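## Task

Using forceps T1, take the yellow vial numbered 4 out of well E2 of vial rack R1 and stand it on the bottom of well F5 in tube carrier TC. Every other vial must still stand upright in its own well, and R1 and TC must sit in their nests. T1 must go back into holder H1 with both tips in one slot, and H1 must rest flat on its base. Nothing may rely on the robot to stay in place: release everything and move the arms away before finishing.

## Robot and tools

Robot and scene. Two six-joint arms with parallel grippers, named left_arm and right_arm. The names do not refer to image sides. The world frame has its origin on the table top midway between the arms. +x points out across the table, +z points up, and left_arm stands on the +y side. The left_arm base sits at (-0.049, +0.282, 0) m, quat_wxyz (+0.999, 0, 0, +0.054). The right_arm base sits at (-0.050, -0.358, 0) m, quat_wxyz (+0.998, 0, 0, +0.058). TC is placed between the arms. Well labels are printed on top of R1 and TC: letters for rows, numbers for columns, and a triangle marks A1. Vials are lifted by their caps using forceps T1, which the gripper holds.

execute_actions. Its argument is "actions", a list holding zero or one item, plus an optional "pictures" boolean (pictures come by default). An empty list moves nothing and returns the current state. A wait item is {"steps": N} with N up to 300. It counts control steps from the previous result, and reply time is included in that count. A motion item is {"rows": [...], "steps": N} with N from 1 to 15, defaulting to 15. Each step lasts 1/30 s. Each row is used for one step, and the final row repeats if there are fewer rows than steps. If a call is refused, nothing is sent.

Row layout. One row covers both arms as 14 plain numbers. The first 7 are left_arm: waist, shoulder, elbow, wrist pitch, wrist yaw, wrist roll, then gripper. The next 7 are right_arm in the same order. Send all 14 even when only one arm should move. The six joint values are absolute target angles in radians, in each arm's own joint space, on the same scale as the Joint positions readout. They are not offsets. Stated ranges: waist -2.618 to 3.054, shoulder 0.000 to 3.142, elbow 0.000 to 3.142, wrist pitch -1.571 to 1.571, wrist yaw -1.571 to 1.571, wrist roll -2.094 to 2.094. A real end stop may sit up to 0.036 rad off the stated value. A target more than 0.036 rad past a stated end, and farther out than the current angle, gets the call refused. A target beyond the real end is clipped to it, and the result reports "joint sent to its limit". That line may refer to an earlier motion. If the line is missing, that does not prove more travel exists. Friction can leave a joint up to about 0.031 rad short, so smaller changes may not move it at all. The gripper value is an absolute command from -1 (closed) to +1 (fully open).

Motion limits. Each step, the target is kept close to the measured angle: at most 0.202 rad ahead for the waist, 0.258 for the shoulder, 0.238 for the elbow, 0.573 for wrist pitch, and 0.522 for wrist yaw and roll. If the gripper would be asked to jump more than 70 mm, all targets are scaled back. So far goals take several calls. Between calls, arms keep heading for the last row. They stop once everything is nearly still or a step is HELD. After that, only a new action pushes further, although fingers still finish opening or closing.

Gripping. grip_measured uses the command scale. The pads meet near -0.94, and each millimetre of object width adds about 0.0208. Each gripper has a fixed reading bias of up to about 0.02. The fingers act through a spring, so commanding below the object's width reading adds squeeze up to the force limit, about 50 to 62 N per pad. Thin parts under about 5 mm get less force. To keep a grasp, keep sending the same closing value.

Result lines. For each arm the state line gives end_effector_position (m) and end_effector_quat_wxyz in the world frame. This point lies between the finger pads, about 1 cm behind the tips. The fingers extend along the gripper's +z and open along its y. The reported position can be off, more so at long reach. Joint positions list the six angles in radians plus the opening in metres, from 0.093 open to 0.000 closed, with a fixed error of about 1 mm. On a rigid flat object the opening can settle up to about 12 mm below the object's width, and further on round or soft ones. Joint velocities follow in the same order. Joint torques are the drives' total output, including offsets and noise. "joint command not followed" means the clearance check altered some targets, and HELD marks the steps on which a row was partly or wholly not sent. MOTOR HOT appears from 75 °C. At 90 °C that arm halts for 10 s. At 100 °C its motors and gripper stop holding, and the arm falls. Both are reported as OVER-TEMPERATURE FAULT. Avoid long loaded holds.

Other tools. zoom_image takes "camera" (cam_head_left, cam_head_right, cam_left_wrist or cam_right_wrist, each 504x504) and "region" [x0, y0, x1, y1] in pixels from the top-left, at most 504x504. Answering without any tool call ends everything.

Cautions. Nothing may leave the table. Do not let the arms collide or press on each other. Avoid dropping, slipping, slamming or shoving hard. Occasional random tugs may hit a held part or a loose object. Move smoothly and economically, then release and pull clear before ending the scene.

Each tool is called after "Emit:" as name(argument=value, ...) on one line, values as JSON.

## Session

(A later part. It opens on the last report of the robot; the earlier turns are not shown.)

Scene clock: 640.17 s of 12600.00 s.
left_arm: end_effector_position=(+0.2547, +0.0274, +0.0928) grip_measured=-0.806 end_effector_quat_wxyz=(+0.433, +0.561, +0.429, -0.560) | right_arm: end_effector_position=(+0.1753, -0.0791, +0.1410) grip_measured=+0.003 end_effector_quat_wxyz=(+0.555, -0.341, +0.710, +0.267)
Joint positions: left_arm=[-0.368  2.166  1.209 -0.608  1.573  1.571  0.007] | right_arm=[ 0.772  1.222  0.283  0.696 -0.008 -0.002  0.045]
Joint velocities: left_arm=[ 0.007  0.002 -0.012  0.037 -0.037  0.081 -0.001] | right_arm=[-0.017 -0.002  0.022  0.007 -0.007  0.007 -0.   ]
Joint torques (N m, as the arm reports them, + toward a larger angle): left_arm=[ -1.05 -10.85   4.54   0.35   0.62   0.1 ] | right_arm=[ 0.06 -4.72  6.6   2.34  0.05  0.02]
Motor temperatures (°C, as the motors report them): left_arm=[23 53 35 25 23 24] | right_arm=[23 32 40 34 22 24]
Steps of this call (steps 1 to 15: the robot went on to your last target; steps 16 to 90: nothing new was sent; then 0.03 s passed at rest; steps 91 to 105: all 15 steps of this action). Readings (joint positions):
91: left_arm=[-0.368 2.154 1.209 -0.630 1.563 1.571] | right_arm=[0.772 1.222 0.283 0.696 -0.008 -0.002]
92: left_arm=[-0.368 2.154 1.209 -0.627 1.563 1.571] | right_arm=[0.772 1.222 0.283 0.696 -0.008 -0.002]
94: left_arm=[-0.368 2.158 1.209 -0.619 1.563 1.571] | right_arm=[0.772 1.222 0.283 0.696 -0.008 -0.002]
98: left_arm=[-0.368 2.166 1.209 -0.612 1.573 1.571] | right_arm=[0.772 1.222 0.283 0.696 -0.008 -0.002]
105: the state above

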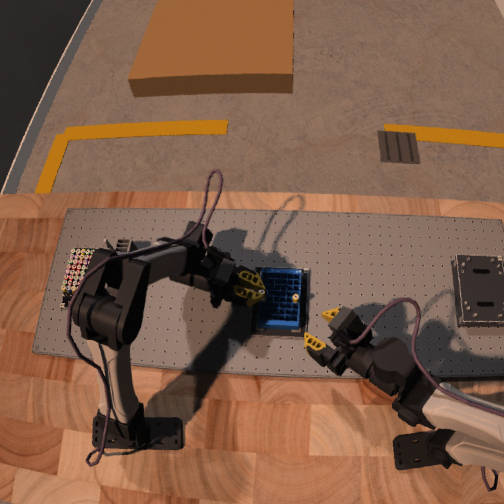

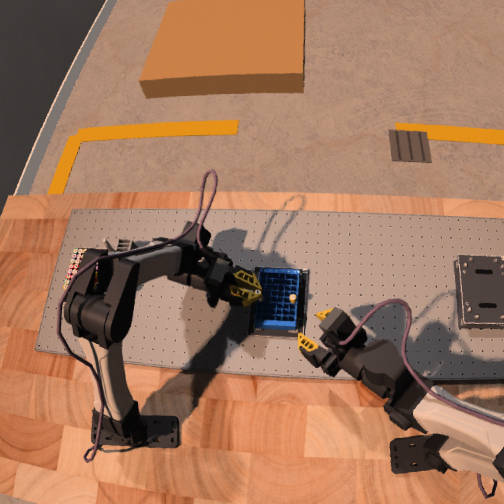

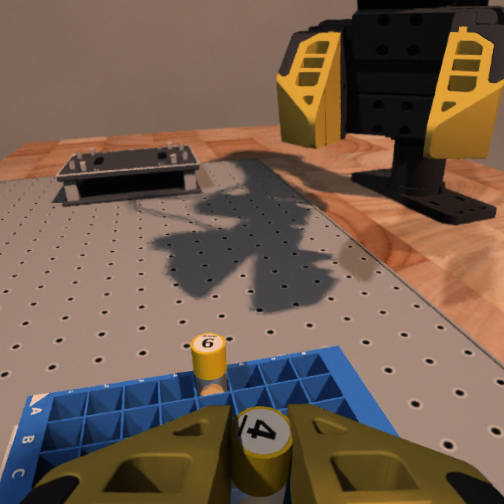

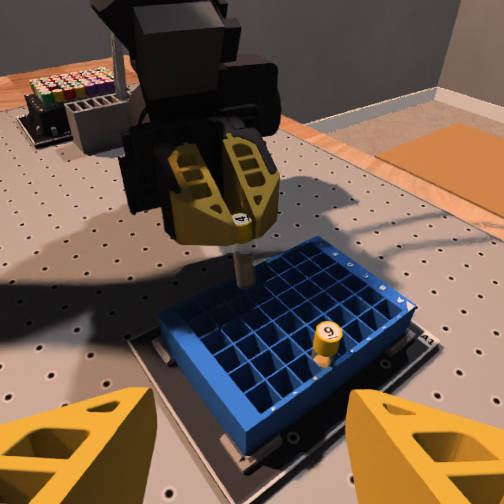

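Emit:
execute_actions(actions=[{"rows":[[-0.375,2.14,1.195,-0.61,1.57,1.578,-0.82,0.775,1.2,0.28,0.72,0,0,0],[-0.375,2.14,1.195,-0.61,1.57,1.578,-0.82,0.775,1.2,0.28,0.72,0,0,0],[-0.375,2.14,1.195,-0.61,1.57,1.578,-0.82,0.775,1.2,0.28,0.72,0,0,0],[-0.375,2.14,1.195,-0.61,1.57,1.578,-0.82,0.775,1.2,0.28,0.72,0,0,0],[-0.383,2.14,1.195,-0.64,1.57,1.578,-0.82,0.775,1.2,0.28,0.72,0,0,0],[-0.383,2.14,1.195,-0.65,1.57,1.578,-0.82,0.775,1.2,0.28,0.72,0,0,0]],"steps":15}])

Emit:
zoom_image(camera="cam_right_wrist", region=[150, 170, 350, 370])

Scene clock: 646.47 s of 12600.00 s.
left_arm: end_effector_position=(+0.2515, +0.0262, +0.0948) grip_measured=-0.806 end_effector_quat_wxyz=(+0.426, +0.558, +0.433, -0.566) | right_arm: end_effector_position=(+0.1753, -0.0791, +0.1410) grip_measured=+0.003 end_effector_quat_wxyz=(+0.555, -0.341, +0.710, +0.267)
Joint positions: left_arm=[-0.374  2.16   1.209 -0.634  1.574  1.571  0.007] | right_arm=[ 0.772  1.222  0.283  0.696 -0.008 -0.002  0.045]
Joint velocities: left_arm=[-0.002 -0.002  0.007  0.066 -0.066 -0.066 -0.   ] | right_arm=[-0.007 -0.002  0.027 -0.022 -0.037  0.051 -0.001]
Joint torques (N m, as the arm reports them, + toward a larger angle): left_arm=[ -1.23 -13.38   4.81   0.11   0.66   0.08] | right_arm=[ 0.18 -5.12  6.61  2.35  0.06  0.  ]
Motor temperatures (°C, as the motors report them): left_arm=[23 53 35 25 23 24] | right_arm=[23 32 40 34 22 24]
Steps of this call (steps 1 to 15: the robot went on to your last target; steps 16 to 90: nothing new was sent; then 2.80 s passed at rest; steps 91 to 105: all 15 steps of this action). Readings (joint positions):
91: left_arm=[-0.368 2.166 1.209 -0.605 1.573 1.571] | right_arm=[0.772 1.222 0.283 0.696 -0.008 -0.002]
92: left_arm=[-0.368 2.166 1.209 -0.605 1.573 1.571] | right_arm=[0.772 1.222 0.283 0.696 -0.008 -0.002]
94: left_arm=[-0.368 2.166 1.209 -0.605 1.573 1.571] | right_arm=[0.772 1.222 0.283 0.696 -0.008 -0.002]
98: left_arm=[-0.371 2.164 1.209 -0.622 1.574 1.571] | right_arm=[0.772 1.222 0.283 0.696 -0.008 -0.002]
105: the state above

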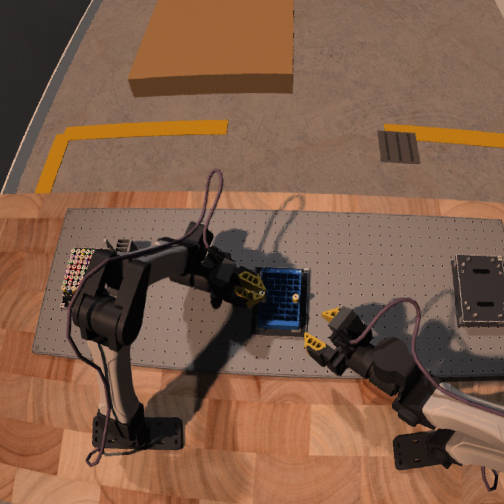

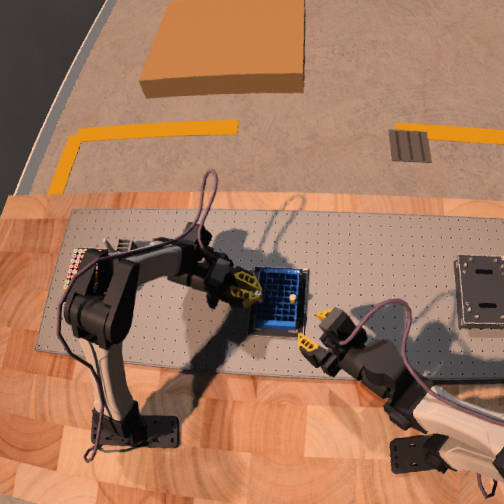

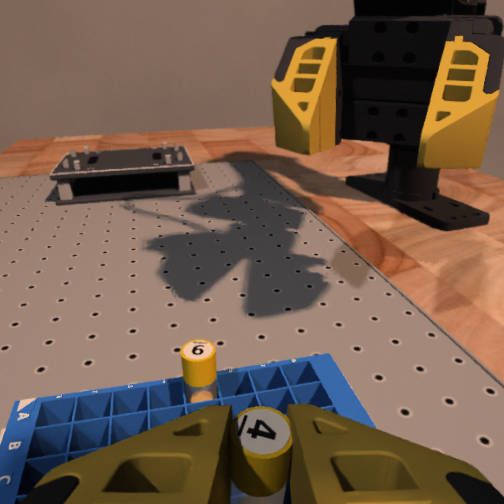

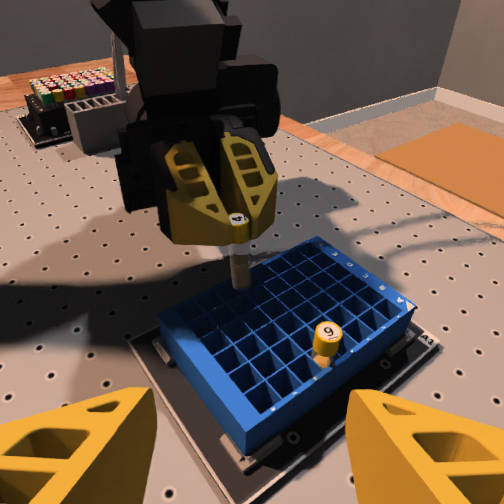

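Region (150, 170, 350, 370) of cam_right_wrist's 504x504 image, scaled by 2.520, with more detail than that image has.

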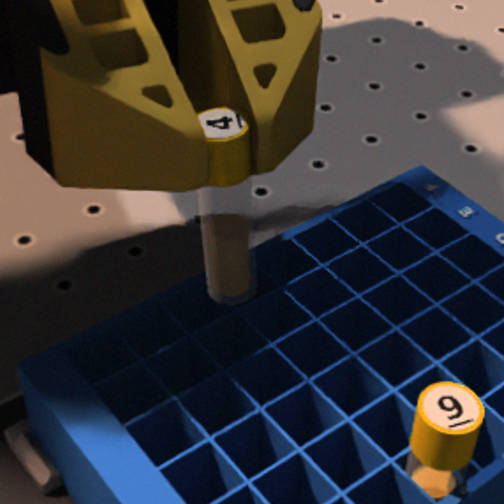

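Emit:
execute_actions(actions=[{"rows":[[-0.383,2.165,1.195,-0.63,1.57,1.578,-0.82,0.775,1.2,0.28,0.72,0,0,0],[-0.383,2.175,1.195,-0.62,1.57,1.578,-0.82,0.775,1.2,0.28,0.72,0,0,0],[-0.383,2.185,1.195,-0.612,1.57,1.578,-0.82,0.775,1.2,0.28,0.72,0,0,0]],"steps":15}])

Emit:
zoom_image(camera="cam_right_wrist", region=[150, 170, 350, 370])

Scene clock: 650.10 s of 12600.00 s.
left_arm: end_effector_position=(+0.2516, +0.0262, +0.0920) grip_measured=-0.806 end_effector_quat_wxyz=(+0.425, +0.556, +0.434, -0.567) | right_arm: end_effector_position=(+0.1753, -0.0791, +0.1410) grip_measured=+0.003 end_effector_quat_wxyz=(+0.555, -0.341, +0.710, +0.267)
Joint positions: left_arm=[-0.374  2.169  1.209 -0.631  1.575  1.571  0.007] | right_arm=[ 0.772  1.222  0.283  0.696 -0.008 -0.002  0.045]
Joint velocities: left_arm=[-0.007 -0.007 -0.007 -0.022 -0.007 -0.051  0.   ] | right_arm=[ 0.002 -0.007 -0.007  0.037 -0.022  0.007 -0.   ]
Joint torques (N m, as the arm reports them, + toward a larger angle): left_arm=[ -1.33 -10.5    4.56   0.38   0.63   0.11] | right_arm=[-0.01 -5.02  6.66  2.34  0.02  0.04]
Motor temperatures (°C, as the motors report them): left_arm=[23 53 34 25 23 24] | right_arm=[23 32 40 35 22 24]
Steps of this call (steps 1 to 15: the robot went on to your last target; steps 16 to 90: nothing new was sent; then 0.13 s passed at rest; steps 91 to 105: all 15 steps of this action). Readings (joint positions):
91: left_arm=[-0.374 2.160 1.209 -0.638 1.574 1.571] | right_arm=[0.772 1.222 0.283 0.696 -0.008 -0.002]
92: left_arm=[-0.374 2.160 1.209 -0.637 1.574 1.571] | right_arm=[0.772 1.222 0.283 0.696 -0.008 -0.002]
94: left_arm=[-0.374 2.164 1.209 -0.633 1.574 1.571] | right_arm=[0.772 1.222 0.283 0.696 -0.008 -0.002]
98: left_arm=[-0.374 2.169 1.209 -0.631 1.575 1.571] | right_arm=[0.772 1.222 0.283 0.696 -0.008 -0.002]
105: the state above

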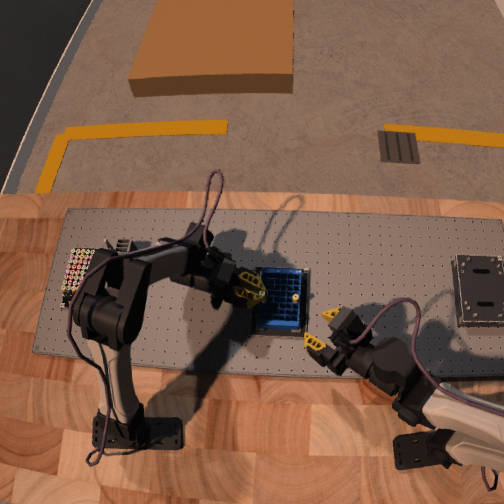

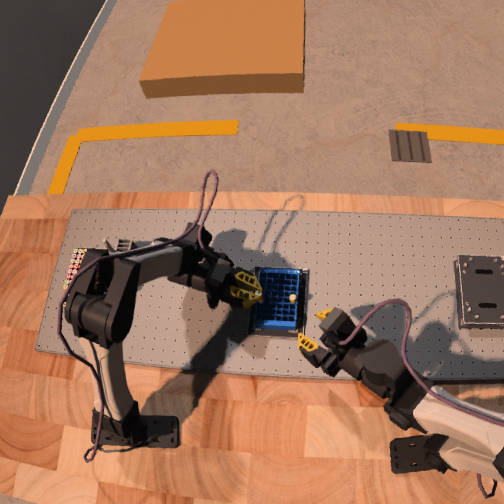

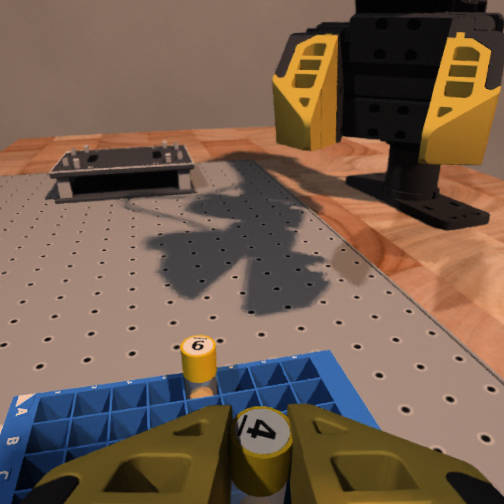

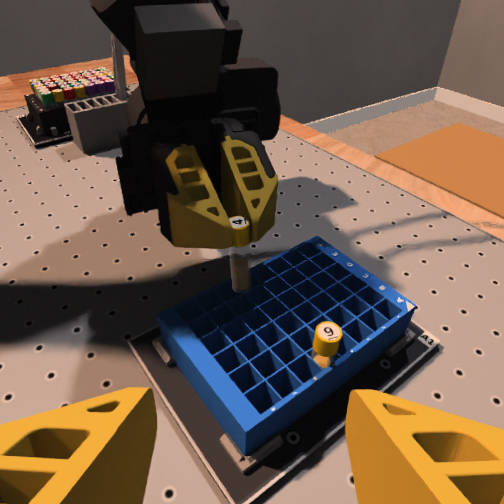

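Region (150, 170, 350, 370) of cam_right_wrist's 504x504 image, scaled by 2.520, with more detail than that image has.

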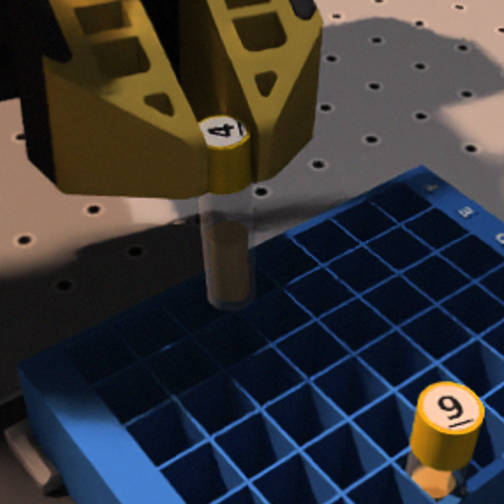

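Emit:
execute_actions(actions=[{"rows":[[-0.383,2.18,1.195,-0.605,1.57,1.578,-0.82,0.775,1.2,0.28,0.72,0,0,0],[-0.383,2.18,1.195,-0.605,1.57,1.578,-0.82,0.775,1.2,0.28,0.72,0,0,0],[-0.383,2.18,1.195,-0.605,1.57,1.578,-0.82,0.775,1.2,0.28,0.72,0,0,0],[-0.383,2.18,1.195,-0.605,1.57,1.578,-0.82,0.775,1.2,0.28,0.72,0,0,0],[-0.383,2.19,1.195,-0.605,1.57,1.578,-0.82,0.775,1.2,0.28,0.72,0,0,0],[-0.383,2.195,1.195,-0.605,1.57,1.578,-0.82,0.775,1.2,0.28,0.72,0,0,0]],"steps":15}])

Emit:
zoom_image(camera="cam_right_wrist", region=[150, 170, 350, 370])

Scene clock: 653.70 s of 12600.00 s.
left_arm: end_effector_position=(+0.2517, +0.0262, +0.0920) grip_measured=-0.806 end_effector_quat_wxyz=(+0.425, +0.556, +0.434, -0.567) | right_arm: end_effector_position=(+0.1753, -0.0791, +0.1410) grip_measured=+0.003 end_effector_quat_wxyz=(+0.555, -0.341, +0.710, +0.267)
Joint positions: left_arm=[-0.374  2.169  1.209 -0.63   1.575  1.571  0.007] | right_arm=[ 0.772  1.222  0.283  0.696 -0.008 -0.002  0.045]
Joint velocities: left_arm=[ 0.012  0.002  0.012  0.051 -0.037 -0.022  0.   ] | right_arm=[ 0.002 -0.017  0.007 -0.007 -0.022 -0.066  0.   ]
Joint torques (N m, as the arm reports them, + toward a larger angle): left_arm=[-1.37 -9.52  4.62  0.5   0.62  0.09] | right_arm=[ 0.05 -4.87  6.74  2.31  0.05  0.  ]
Motor temperatures (°C, as the motors report them): left_arm=[23 53 34 25 23 24] | right_arm=[23 32 40 35 22 24]
Steps of this call (steps 1 to 15: the robot went on to your last target; steps 16 to 90: nothing new was sent; then 0.10 s passed at rest; steps 91 to 105: all 15 steps of this action). Readings (joint positions):
91: left_arm=[-0.374 2.169 1.209 -0.630 1.575 1.571] | right_arm=[0.772 1.222 0.283 0.696 -0.008 -0.002]
92: left_arm=[-0.374 2.169 1.209 -0.630 1.575 1.571] | right_arm=[0.772 1.222 0.283 0.696 -0.008 -0.002]
94: left_arm=[-0.374 2.169 1.209 -0.630 1.575 1.571] | right_arm=[0.772 1.222 0.283 0.696 -0.008 -0.002]
98: left_arm=[-0.374 2.169 1.209 -0.630 1.575 1.571] | right_arm=[0.772 1.222 0.283 0.696 -0.008 -0.002]
105: the state above

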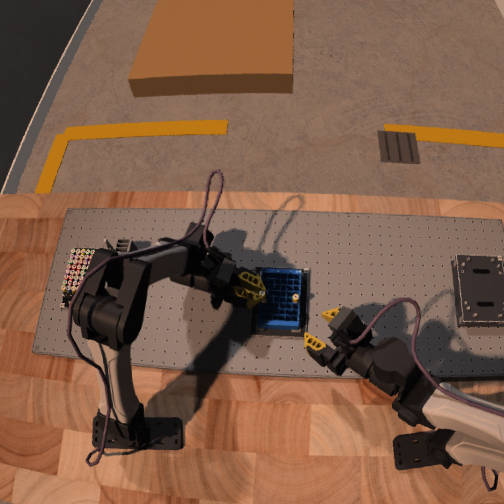

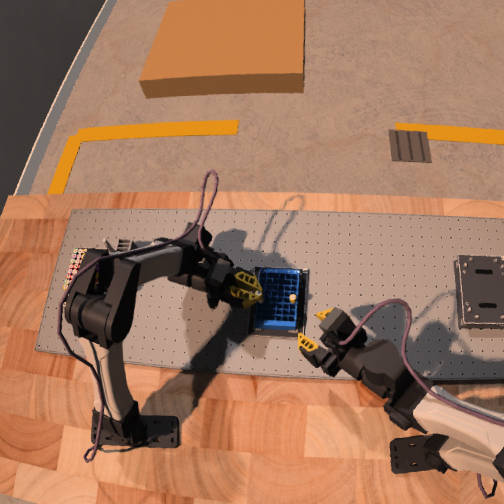

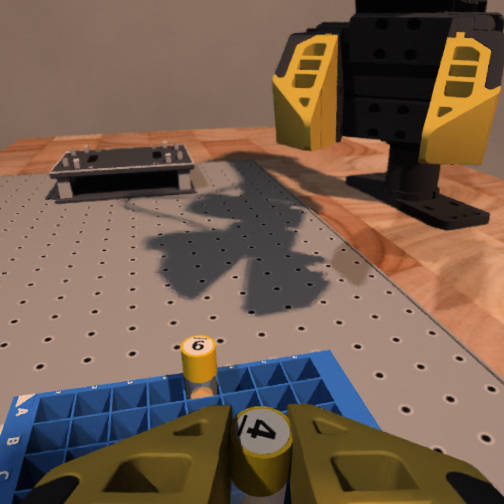

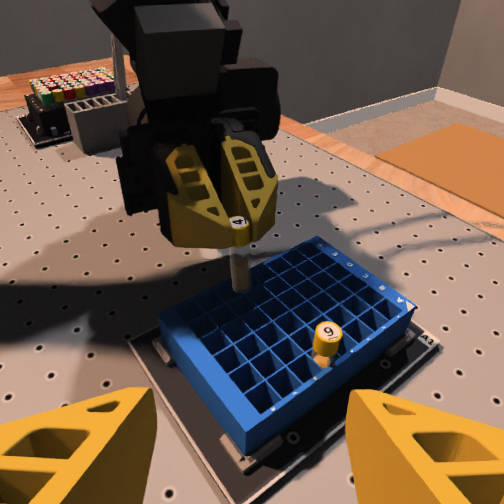

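Region (150, 170, 350, 370) of cam_right_wrist's 504x504 image, scaled by 2.520, with more detail than that image has.

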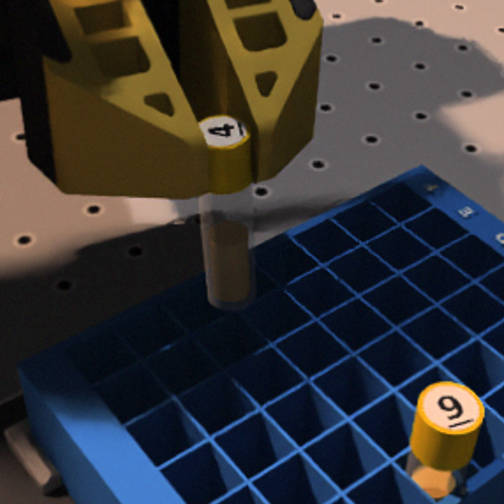

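Stuck on the wall; lift, shift, lower.

Emit:
execute_actions(actions=[{"rows":[[-0.383,2.14,1.195,-0.62,1.57,1.578,-0.82,0.775,1.2,0.28,0.72,0,0,0],[-0.383,2.14,1.195,-0.62,1.57,1.578,-0.82,0.775,1.2,0.28,0.72,0,0,0],[-0.383,2.14,1.195,-0.62,1.57,1.578,-0.82,0.775,1.2,0.28,0.72,0,0,0],[-0.383,2.14,1.195,-0.62,1.57,1.578,-0.82,0.775,1.2,0.28,0.72,0,0,0],[-0.383,2.14,1.195,-0.62,1.57,1.578,-0.82,0.775,1.2,0.28,0.72,0,0,0],[-0.383,2.14,1.195,-0.62,1.57,1.578,-0.82,0.775,1.2,0.28,0.72,0,0,0],[-0.383,2.14,1.195,-0.602,1.57,1.578,-0.82,0.775,1.2,0.28,0.72,0,0,0]],"steps":15}], pictures=false)

Emit:
execute_actions(actions=[{"rows":[[-0.383,2.165,1.195,-0.602,1.57,1.578,-0.82,0.775,1.2,0.28,0.72,0,0,0],[-0.383,2.175,1.195,-0.602,1.57,1.578,-0.82,0.775,1.2,0.28,0.72,0,0,0],[-0.383,2.185,1.195,-0.602,1.57,1.578,-0.82,0.775,1.2,0.28,0.72,0,0,0]],"steps":15}])

Emit:
zoom_image(camera="cam_right_wrist", region=[150, 170, 350, 370])

Scene clock: 658.57 s of 12600.00 s.
left_arm: end_effector_position=(+0.2526, +0.0259, +0.0953) grip_measured=-0.806 end_effector_quat_wxyz=(+0.431, +0.561, +0.428, -0.562) | right_arm: end_effector_position=(+0.1753, -0.0791, +0.1410) grip_measured=+0.003 end_effector_quat_wxyz=(+0.555, -0.341, +0.710, +0.267)
Joint positions: left_arm=[-0.374  2.159  1.209 -0.619  1.575  1.571  0.007] | right_arm=[ 0.772  1.222  0.283  0.696 -0.008 -0.002  0.045]
Joint velocities: left_arm=[-0.022  0.002 -0.022  0.051 -0.081  0.022  0.   ] | right_arm=[-0.012 -0.007  0.002 -0.022  0.022 -0.022  0.001]
Joint torques (N m, as the arm reports them, + toward a larger angle): left_arm=[ -1.29 -13.53   4.55   0.4    0.68   0.08] | right_arm=[ 0.08 -4.87  6.87  2.32  0.1  -0.01]
Motor temperatures (°C, as the motors report them): left_arm=[23 52 34 25 23 24] | right_arm=[23 32 40 36 22 24]
Steps of this call (steps 1 to 15: the robot went on to your last target; steps 16 to 90: nothing new was sent; then 1.37 s passed at rest; steps 91 to 105: all 15 steps of this action). Readings (joint positions):
91: left_arm=[-0.374 2.167 1.209 -0.630 1.575 1.571] | right_arm=[0.772 1.222 0.283 0.696 -0.008 -0.002]
92: left_arm=[-0.374 2.164 1.209 -0.630 1.575 1.571] | right_arm=[0.772 1.222 0.283 0.696 -0.008 -0.002]
94: left_arm=[-0.374 2.160 1.209 -0.630 1.575 1.571] | right_arm=[0.772 1.222 0.283 0.696 -0.008 -0.002]
98: left_arm=[-0.374 2.159 1.209 -0.626 1.575 1.571] | right_arm=[0.772 1.222 0.283 0.696 -0.008 -0.002]
105: the state above

Scene clock: 659.07 s of 12600.00 s.
left_arm: end_effector_position=(+0.2526, +0.0259, +0.0920) grip_measured=-0.806 end_effector_quat_wxyz=(+0.429, +0.559, +0.430, -0.564) | right_arm: end_effector_position=(+0.1753, -0.0791, +0.1410) grip_measured=+0.003 end_effector_quat_wxyz=(+0.555, -0.341, +0.710, +0.267)
Joint positions: left_arm=[-0.374  2.169  1.209 -0.617  1.575  1.571  0.007] | right_arm=[ 0.772  1.222  0.283  0.696 -0.008 -0.002  0.045]
Joint velocities: left_arm=[-0.007  0.002 -0.012  0.022 -0.051 -0.037 -0.003] | right_arm=[-0.002  0.007 -0.022 -0.022  0.007  0.007 -0.001]
Joint torques (N m, as the arm reports them, + toward a larger angle): left_arm=[ -1.41 -10.55   4.77   0.41   0.65   0.12] | right_arm=[ 0.15 -4.81  6.67  2.33  0.09  0.  ]
Motor temperatures (°C, as the motors report them): left_arm=[23 52 34 25 23 24] | right_arm=[23 32 40 36 22 24]
Steps of this call (steps 1 to 15: all 15 steps of this action). Readings (joint positions):
1: left_arm=[-0.374 2.159 1.209 -0.619 1.575 1.571] | right_arm=[0.772 1.222 0.283 0.696 -0.008 -0.002]
2: left_arm=[-0.374 2.159 1.209 -0.619 1.575 1.571] | right_arm=[0.772 1.222 0.283 0.696 -0.008 -0.002]
4: left_arm=[-0.374 2.164 1.209 -0.617 1.575 1.571] | right_arm=[0.772 1.222 0.283 0.696 -0.008 -0.002]
8: left_arm=[-0.374 2.169 1.209 -0.617 1.575 1.571] | right_arm=[0.772 1.222 0.283 0.696 -0.008 -0.002]
15: the state above

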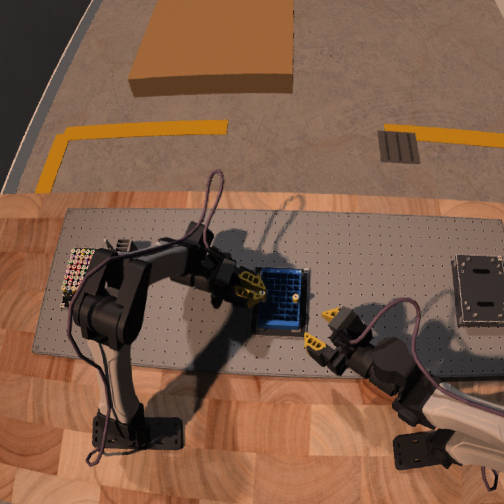

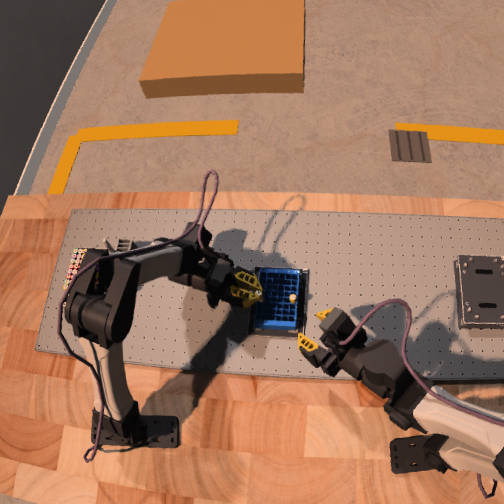

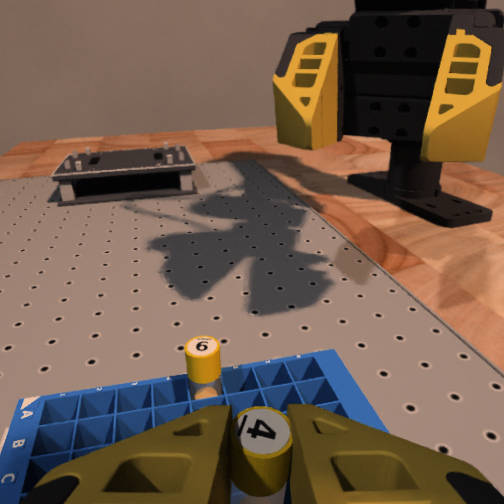

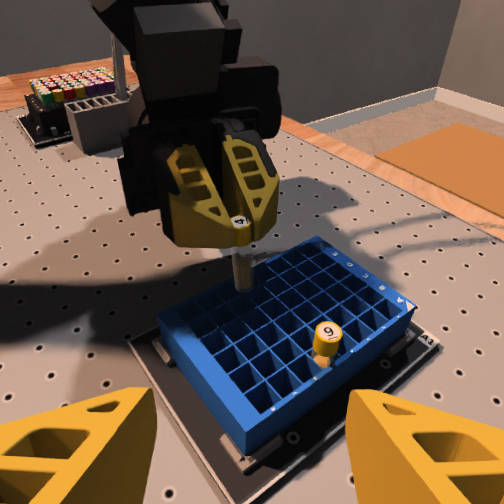

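Region (150, 170, 350, 370) of cam_right_wrist's 504x504 image, scaled by 2.520, with more detail than that image has.

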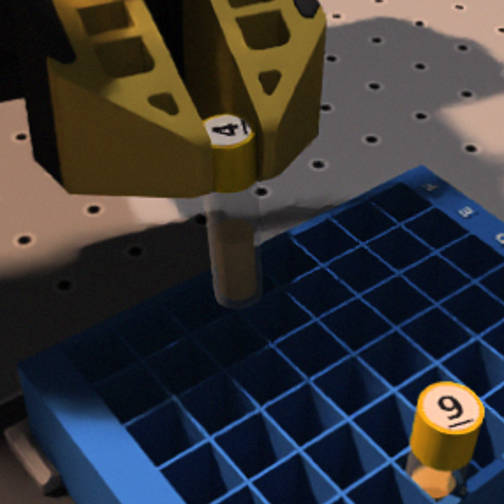

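Emit:
execute_actions(actions=[{"rows":[[-0.383,2.14,1.195,-0.61,1.57,1.578,-0.82,0.775,1.2,0.28,0.72,0,0,0],[-0.383,2.14,1.195,-0.61,1.57,1.578,-0.82,0.775,1.2,0.28,0.72,0,0,0],[-0.383,2.14,1.195,-0.61,1.57,1.578,-0.82,0.775,1.2,0.28,0.72,0,0,0],[-0.383,2.14,1.195,-0.61,1.57,1.578,-0.82,0.775,1.2,0.28,0.72,0,0,0],[-0.383,2.14,1.195,-0.61,1.57,1.578,-0.82,0.775,1.2,0.28,0.72,0,0,0],[-0.362,2.14,1.195,-0.638,1.57,1.578,-0.82,0.775,1.2,0.28,0.72,0,0,0]],"steps":15}], pictures=false)

Emit:
execute_actions(actions=[{"rows":[[-0.362,2.165,1.195,-0.63,1.57,1.578,-0.82,0.775,1.2,0.28,0.72,0,0,0],[-0.362,2.175,1.195,-0.63,1.57,1.578,-0.82,0.775,1.2,0.28,0.72,0,0,0],[-0.362,2.185,1.195,-0.63,1.57,1.578,-0.82,0.775,1.2,0.28,0.72,0,0,0]],"steps":15}])

Emit:
zoom_image(camera="cam_right_wrist", region=[150, 170, 350, 370])

Scene clock: 664.23 s of 12600.00 s.
left_arm: end_effector_position=(+0.2522, +0.0260, +0.0953) grip_measured=-0.806 end_effector_quat_wxyz=(+0.429, +0.560, +0.430, -0.564) | right_arm: end_effector_position=(+0.1753, -0.0791, +0.1410) grip_measured=+0.003 end_effector_quat_wxyz=(+0.555, -0.341, +0.710, +0.267)
Joint positions: left_arm=[-0.374  2.159  1.209 -0.625  1.575  1.571  0.007] | right_arm=[ 0.772  1.222  0.283  0.696 -0.008 -0.002  0.045]
Joint velocities: left_arm=[ 0.002  0.007 -0.002 -0.081  0.022 -0.037  0.   ] | right_arm=[ 0.002  0.027 -0.027  0.007 -0.095 -0.066  0.001]
Joint torques (N m, as the arm reports them, + toward a larger angle): left_arm=[  0.37 -13.35   4.69   0.12   0.63   0.07] | right_arm=[ 0.25 -4.94  6.53  2.37  0.04 -0.02]
Motor temperatures (°C, as the motors report them): left_arm=[23 52 34 25 23 24] | right_arm=[23 32 40 36 22 24]
Steps of this call (steps 1 to 15: the robot went on to your last target; steps 16 to 90: nothing new was sent; then 1.67 s passed at rest; steps 91 to 105: all 15 steps of this action). Readings (joint positions):
91: left_arm=[-0.374 2.166 1.209 -0.617 1.575 1.571] | right_arm=[0.772 1.222 0.283 0.696 -0.008 -0.002]
92: left_arm=[-0.374 2.164 1.209 -0.617 1.575 1.571] | right_arm=[0.772 1.222 0.283 0.696 -0.008 -0.002]
94: left_arm=[-0.374 2.160 1.209 -0.617 1.575 1.571] | right_arm=[0.772 1.222 0.283 0.696 -0.008 -0.002]
98: left_arm=[-0.374 2.159 1.209 -0.621 1.575 1.571] | right_arm=[0.772 1.222 0.283 0.696 -0.008 -0.002]
105: the state above

Scene clock: 664.73 s of 12600.00 s.
left_arm: end_effector_position=(+0.2522, +0.0263, +0.0920) grip_measured=-0.806 end_effector_quat_wxyz=(+0.427, +0.557, +0.433, -0.566) | right_arm: end_effector_position=(+0.1753, -0.0791, +0.1410) grip_measured=+0.003 end_effector_quat_wxyz=(+0.555, -0.341, +0.710, +0.267)
Joint positions: left_arm=[-0.373  2.169  1.209 -0.625  1.575  1.571  0.007] | right_arm=[ 0.772  1.222  0.283  0.696 -0.008 -0.002  0.045]
Joint velocities: left_arm=[-0.002 -0.032 -0.012 -0.051 -0.022 -0.022  0.   ] | right_arm=[ 0.002 -0.007 -0.022 -0.022 -0.051 -0.037 -0.   ]
Joint torques (N m, as the arm reports them, + toward a larger angle): left_arm=[  0.26 -10.53   4.45   0.2    0.63   0.11] | right_arm=[ 0.01 -4.85  6.65  2.36  0.05  0.01]
Motor temperatures (°C, as the motors report them): left_arm=[23 52 34 25 23 24] | right_arm=[23 32 40 36 22 24]
Steps of this call (steps 1 to 15: all 15 steps of this action). Readings (joint positions):
1: left_arm=[-0.374 2.159 1.209 -0.625 1.575 1.571] | right_arm=[0.772 1.222 0.283 0.696 -0.008 -0.002]
2: left_arm=[-0.374 2.159 1.209 -0.625 1.575 1.571] | right_arm=[0.772 1.222 0.283 0.696 -0.008 -0.002]
4: left_arm=[-0.374 2.163 1.209 -0.625 1.575 1.571] | right_arm=[0.772 1.222 0.283 0.696 -0.008 -0.002]
8: left_arm=[-0.373 2.169 1.209 -0.625 1.575 1.571] | right_arm=[0.772 1.222 0.283 0.696 -0.008 -0.002]
15: the state above

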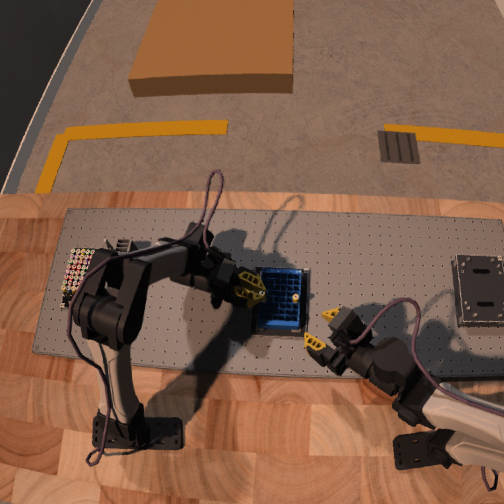

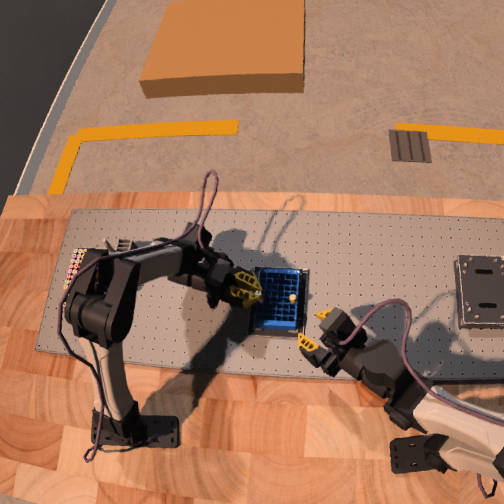

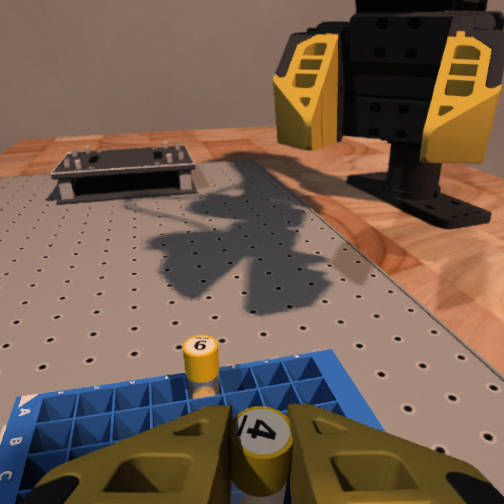

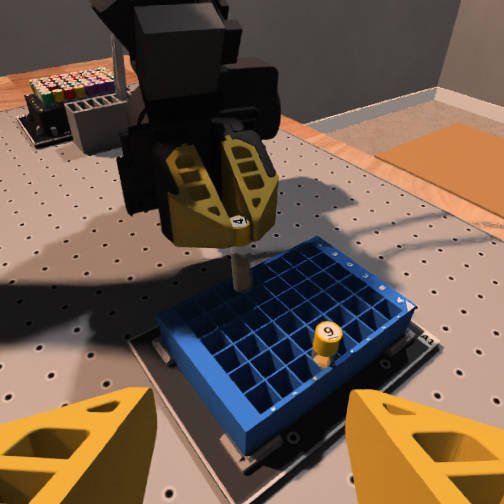

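Region (150, 170, 350, 370) of cam_right_wrist's 504x504 image, scaled by 2.520, with more detail than that image has.

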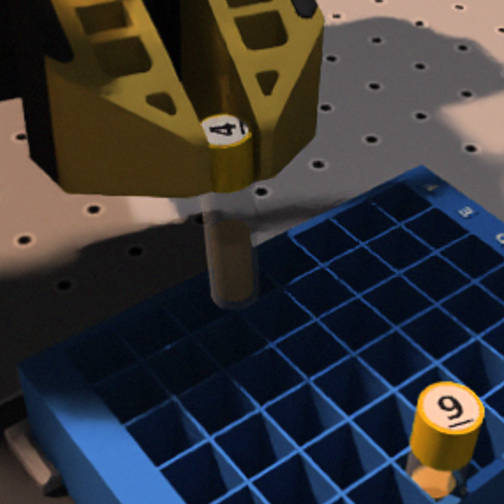

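Emit:
execute_actions(actions=[{"rows":[[-0.362,2.195,1.195,-0.63,1.57,1.578,-0.82,0.775,1.2,0.28,0.72,0,0,0],[-0.362,2.205,1.195,-0.63,1.57,1.578,-0.82,0.775,1.2,0.28,0.72,0,0,0]],"steps":12}])

Emit:
zoom_image(camera="cam_right_wrist", region=[150, 170, 350, 370])

Scene clock: 667.90 s of 12600.00 s.
left_arm: end_effector_position=(+0.2522, +0.0263, +0.0920) grip_measured=-0.806 end_effector_quat_wxyz=(+0.427, +0.557, +0.433, -0.566) | right_arm: end_effector_position=(+0.1753, -0.0791, +0.1410) grip_measured=+0.003 end_effector_quat_wxyz=(+0.555, -0.341, +0.710, +0.267)
Joint positions: left_arm=[-0.373  2.169  1.209 -0.625  1.575  1.571  0.007] | right_arm=[ 0.772  1.222  0.283  0.696 -0.008 -0.002  0.045]
Joint velocities: left_arm=[ 0.012 -0.012 -0.032 -0.007  0.007 -0.022  0.001] | right_arm=[ 0.007 -0.002 -0.007 -0.095 -0.007 -0.007  0.   ]
Joint torques (N m, as the arm reports them, + toward a larger angle): left_arm=[ 0.32 -8.93  4.7   0.17  0.57  0.06] | right_arm=[ 0.   -4.92  6.84  2.31  0.06 -0.03]
Motor temperatures (°C, as the motors report them): left_arm=[23 52 34 25 23 24] | right_arm=[23 32 40 37 22 24]
Steps of this call (steps 1 to 15: the robot went on to your last target; steps 16 to 83: nothing new was sent; steps 84 to 95: all 12 steps of this action). Readings (joint positions):
84: left_arm=[-0.373 2.169 1.209 -0.625 1.575 1.571] | right_arm=[0.772 1.222 0.283 0.696 -0.008 -0.002]
85: left_arm=[-0.373 2.169 1.209 -0.625 1.575 1.571] | right_arm=[0.772 1.222 0.283 0.696 -0.008 -0.002]
87: left_arm=[-0.373 2.169 1.209 -0.625 1.575 1.571] | right_arm=[0.772 1.222 0.283 0.696 -0.008 -0.002]
91: left_arm=[-0.373 2.169 1.209 -0.625 1.575 1.571] | right_arm=[0.772 1.222 0.283 0.696 -0.008 -0.002]
95: the state above

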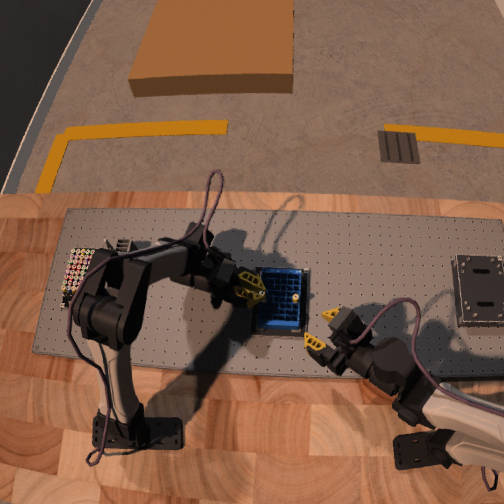

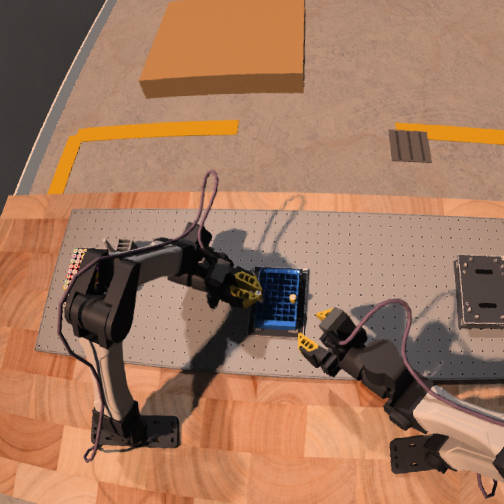

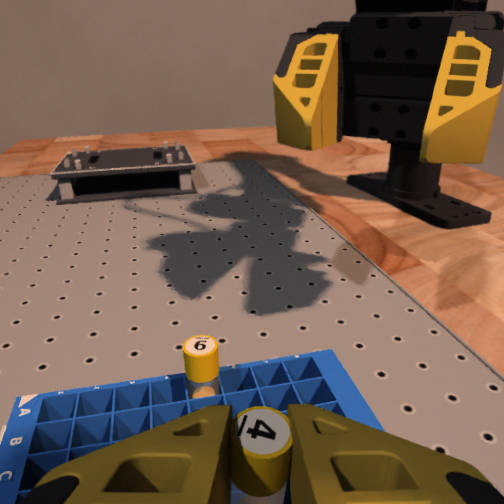

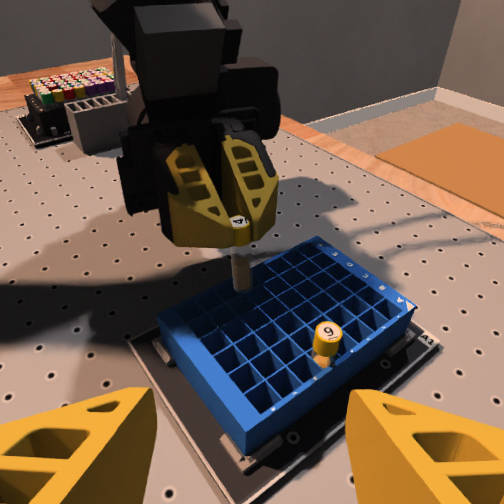

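Region (150, 170, 350, 370) of cam_right_wrist's 504x504 image, scaled by 2.520, with more detail than that image has.

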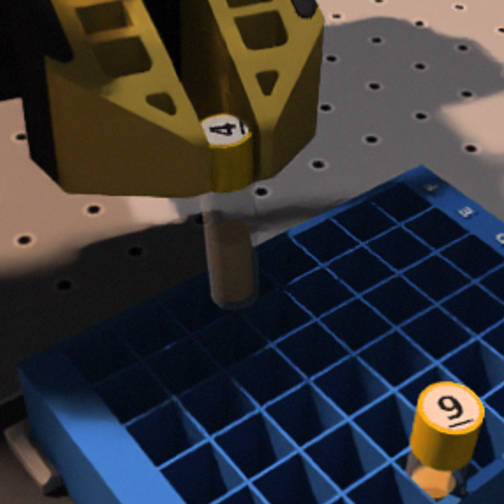

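Emit:
zoom_image(camera="cam_right_wrist", region=[210, 250, 280, 320])

Region (210, 250, 280, 320) of cam_right_wrist's 504x504 image, scaled by 7.200, with more detail than that image has.

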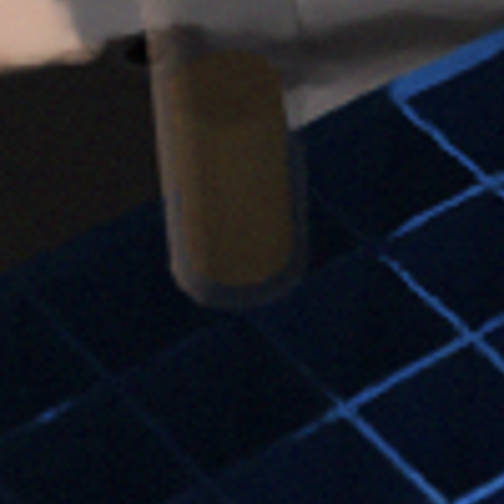

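Emit:
execute_actions(actions=[{"rows":[[-0.362,2.14,1.195,-0.63,1.57,1.578,-0.82,0.775,1.2,0.28,0.72,0,0,0],[-0.362,2.14,1.195,-0.63,1.57,1.578,-0.82,0.775,1.2,0.28,0.72,0,0,0],[-0.362,2.14,1.195,-0.63,1.57,1.578,-0.82,0.775,1.2,0.28,0.72,0,0,0],[-0.362,2.14,1.195,-0.63,1.57,1.578,-0.82,0.775,1.2,0.28,0.72,0,0,0],[-0.362,2.14,1.195,-0.63,1.57,1.578,-0.82,0.775,1.2,0.28,0.72,0,0,0],[-0.357,2.14,1.195,-0.63,1.57,1.578,-0.82,0.775,1.2,0.28,0.72,0,0,0]],"steps":15}], pictures=false)

Emit:
execute_actions(actions=[{"rows":[[-0.357,2.165,1.195,-0.63,1.57,1.578,-0.82,0.775,1.2,0.28,0.72,0,0,0],[-0.357,2.175,1.195,-0.63,1.57,1.578,-0.82,0.775,1.2,0.28,0.72,0,0,0],[-0.357,2.185,1.195,-0.63,1.57,1.578,-0.82,0.775,1.2,0.28,0.72,0,0,0]],"steps":15}])

Emit:
zoom_image(camera="cam_right_wrist", region=[210, 250, 280, 320])

Scene clock: 677.37 s of 12600.00 s.
left_arm: end_effector_position=(+0.2541, +0.0284, +0.0953) grip_measured=-0.806 end_effector_quat_wxyz=(+0.431, +0.558, +0.432, -0.562) | right_arm: end_effector_position=(+0.1753, -0.0791, +0.1410) grip_measured=+0.003 end_effector_quat_wxyz=(+0.555, -0.341, +0.710, +0.267)
Joint positions: left_arm=[-0.366  2.159  1.209 -0.626  1.575  1.571  0.007] | right_arm=[ 0.772  1.222  0.283  0.696 -0.008 -0.002  0.045]
Joint velocities: left_arm=[ 0.007 -0.002 -0.002 -0.007 -0.051  0.051  0.   ] | right_arm=[-0.002  0.012  0.012 -0.022  0.066  0.022  0.   ]
Joint torques (N m, as the arm reports them, + toward a larger angle): left_arm=[  0.2  -13.45   4.58   0.21   0.63   0.05] | right_arm=[ 0.21 -4.81  6.44  2.31  0.03  0.04]
Motor temperatures (°C, as the motors report them): left_arm=[23 50 34 25 23 24] | right_arm=[23 32 40 37 22 24]
Steps of this call (steps 1 to 15: the robot went on to your last target; steps 16 to 90: nothing new was sent; then 5.97 s passed at rest; steps 91 to 105: all 15 steps of this action). Readings (joint positions):
91: left_arm=[-0.373 2.167 1.209 -0.625 1.575 1.571] | right_arm=[0.772 1.222 0.283 0.696 -0.008 -0.002]
92: left_arm=[-0.373 2.164 1.209 -0.626 1.575 1.571] | right_arm=[0.772 1.222 0.283 0.696 -0.008 -0.002]
94: left_arm=[-0.373 2.160 1.209 -0.626 1.575 1.571] | right_arm=[0.772 1.222 0.283 0.696 -0.008 -0.002]
98: left_arm=[-0.369 2.159 1.209 -0.626 1.575 1.571] | right_arm=[0.772 1.222 0.283 0.696 -0.008 -0.002]
105: the state above

Scene clock: 677.87 s of 12600.00 s.
left_arm: end_effector_position=(+0.2539, +0.0284, +0.0919) grip_measured=-0.806 end_effector_quat_wxyz=(+0.429, +0.556, +0.435, -0.564) | right_arm: end_effector_position=(+0.1753, -0.0791, +0.1410) grip_measured=+0.003 end_effector_quat_wxyz=(+0.555, -0.341, +0.710, +0.267)
Joint positions: left_arm=[-0.366  2.169  1.209 -0.626  1.575  1.572  0.007] | right_arm=[ 0.772  1.222  0.283  0.696 -0.008 -0.002  0.045]
Joint velocities: left_arm=[ 0.002 -0.002  0.002  0.022  0.051  0.022 -0.   ] | right_arm=[ 0.007  0.002 -0.007  0.022  0.022  0.022 -0.   ]
Joint torques (N m, as the arm reports them, + toward a larger angle): left_arm=[  0.13 -10.69   4.79   0.22   0.62   0.08] | right_arm=[ 0.21 -4.63  6.65  2.32  0.01 -0.07]
Motor temperatures (°C, as the motors report them): left_arm=[23 50 33 25 23 24] | right_arm=[23 32 40 37 22 24]
Steps of this call (steps 1 to 15: all 15 steps of this action). Readings (joint positions):
1: left_arm=[-0.366 2.159 1.209 -0.626 1.575 1.571] | right_arm=[0.772 1.222 0.283 0.696 -0.008 -0.002]
2: left_arm=[-0.366 2.159 1.209 -0.626 1.575 1.571] | right_arm=[0.772 1.222 0.283 0.696 -0.008 -0.002]
4: left_arm=[-0.366 2.164 1.209 -0.626 1.575 1.571] | right_arm=[0.772 1.222 0.283 0.696 -0.008 -0.002]
8: left_arm=[-0.366 2.169 1.209 -0.626 1.575 1.572] | right_arm=[0.772 1.222 0.283 0.696 -0.008 -0.002]
15: the state above

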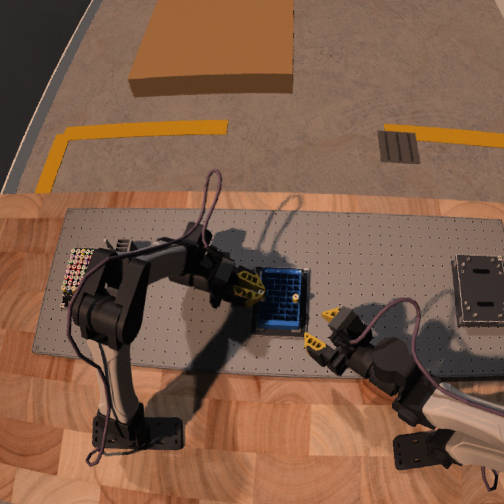

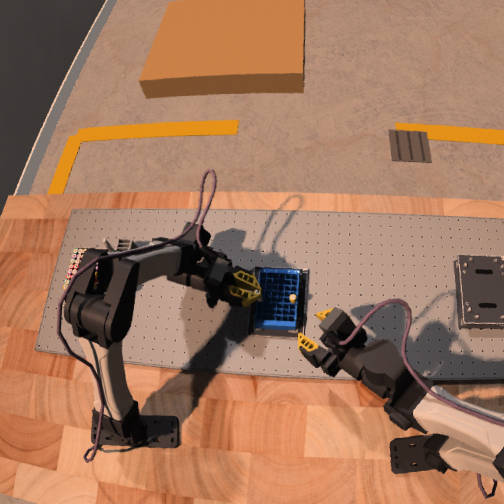

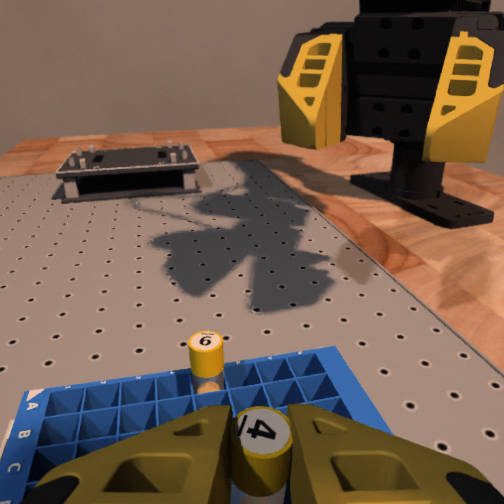

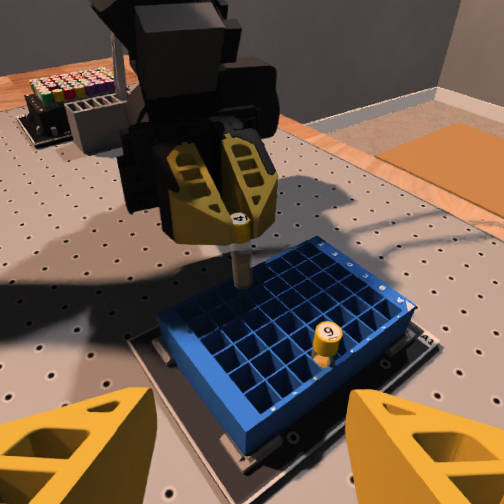

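Region (210, 250, 280, 320) of cam_right_wrist's 504x504 image, scaled by 7.200, with more detail than that image has.

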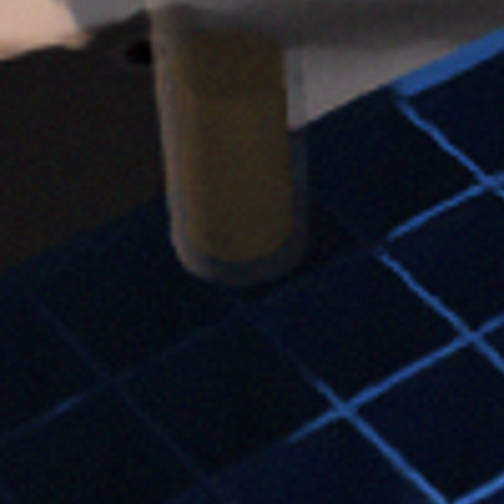

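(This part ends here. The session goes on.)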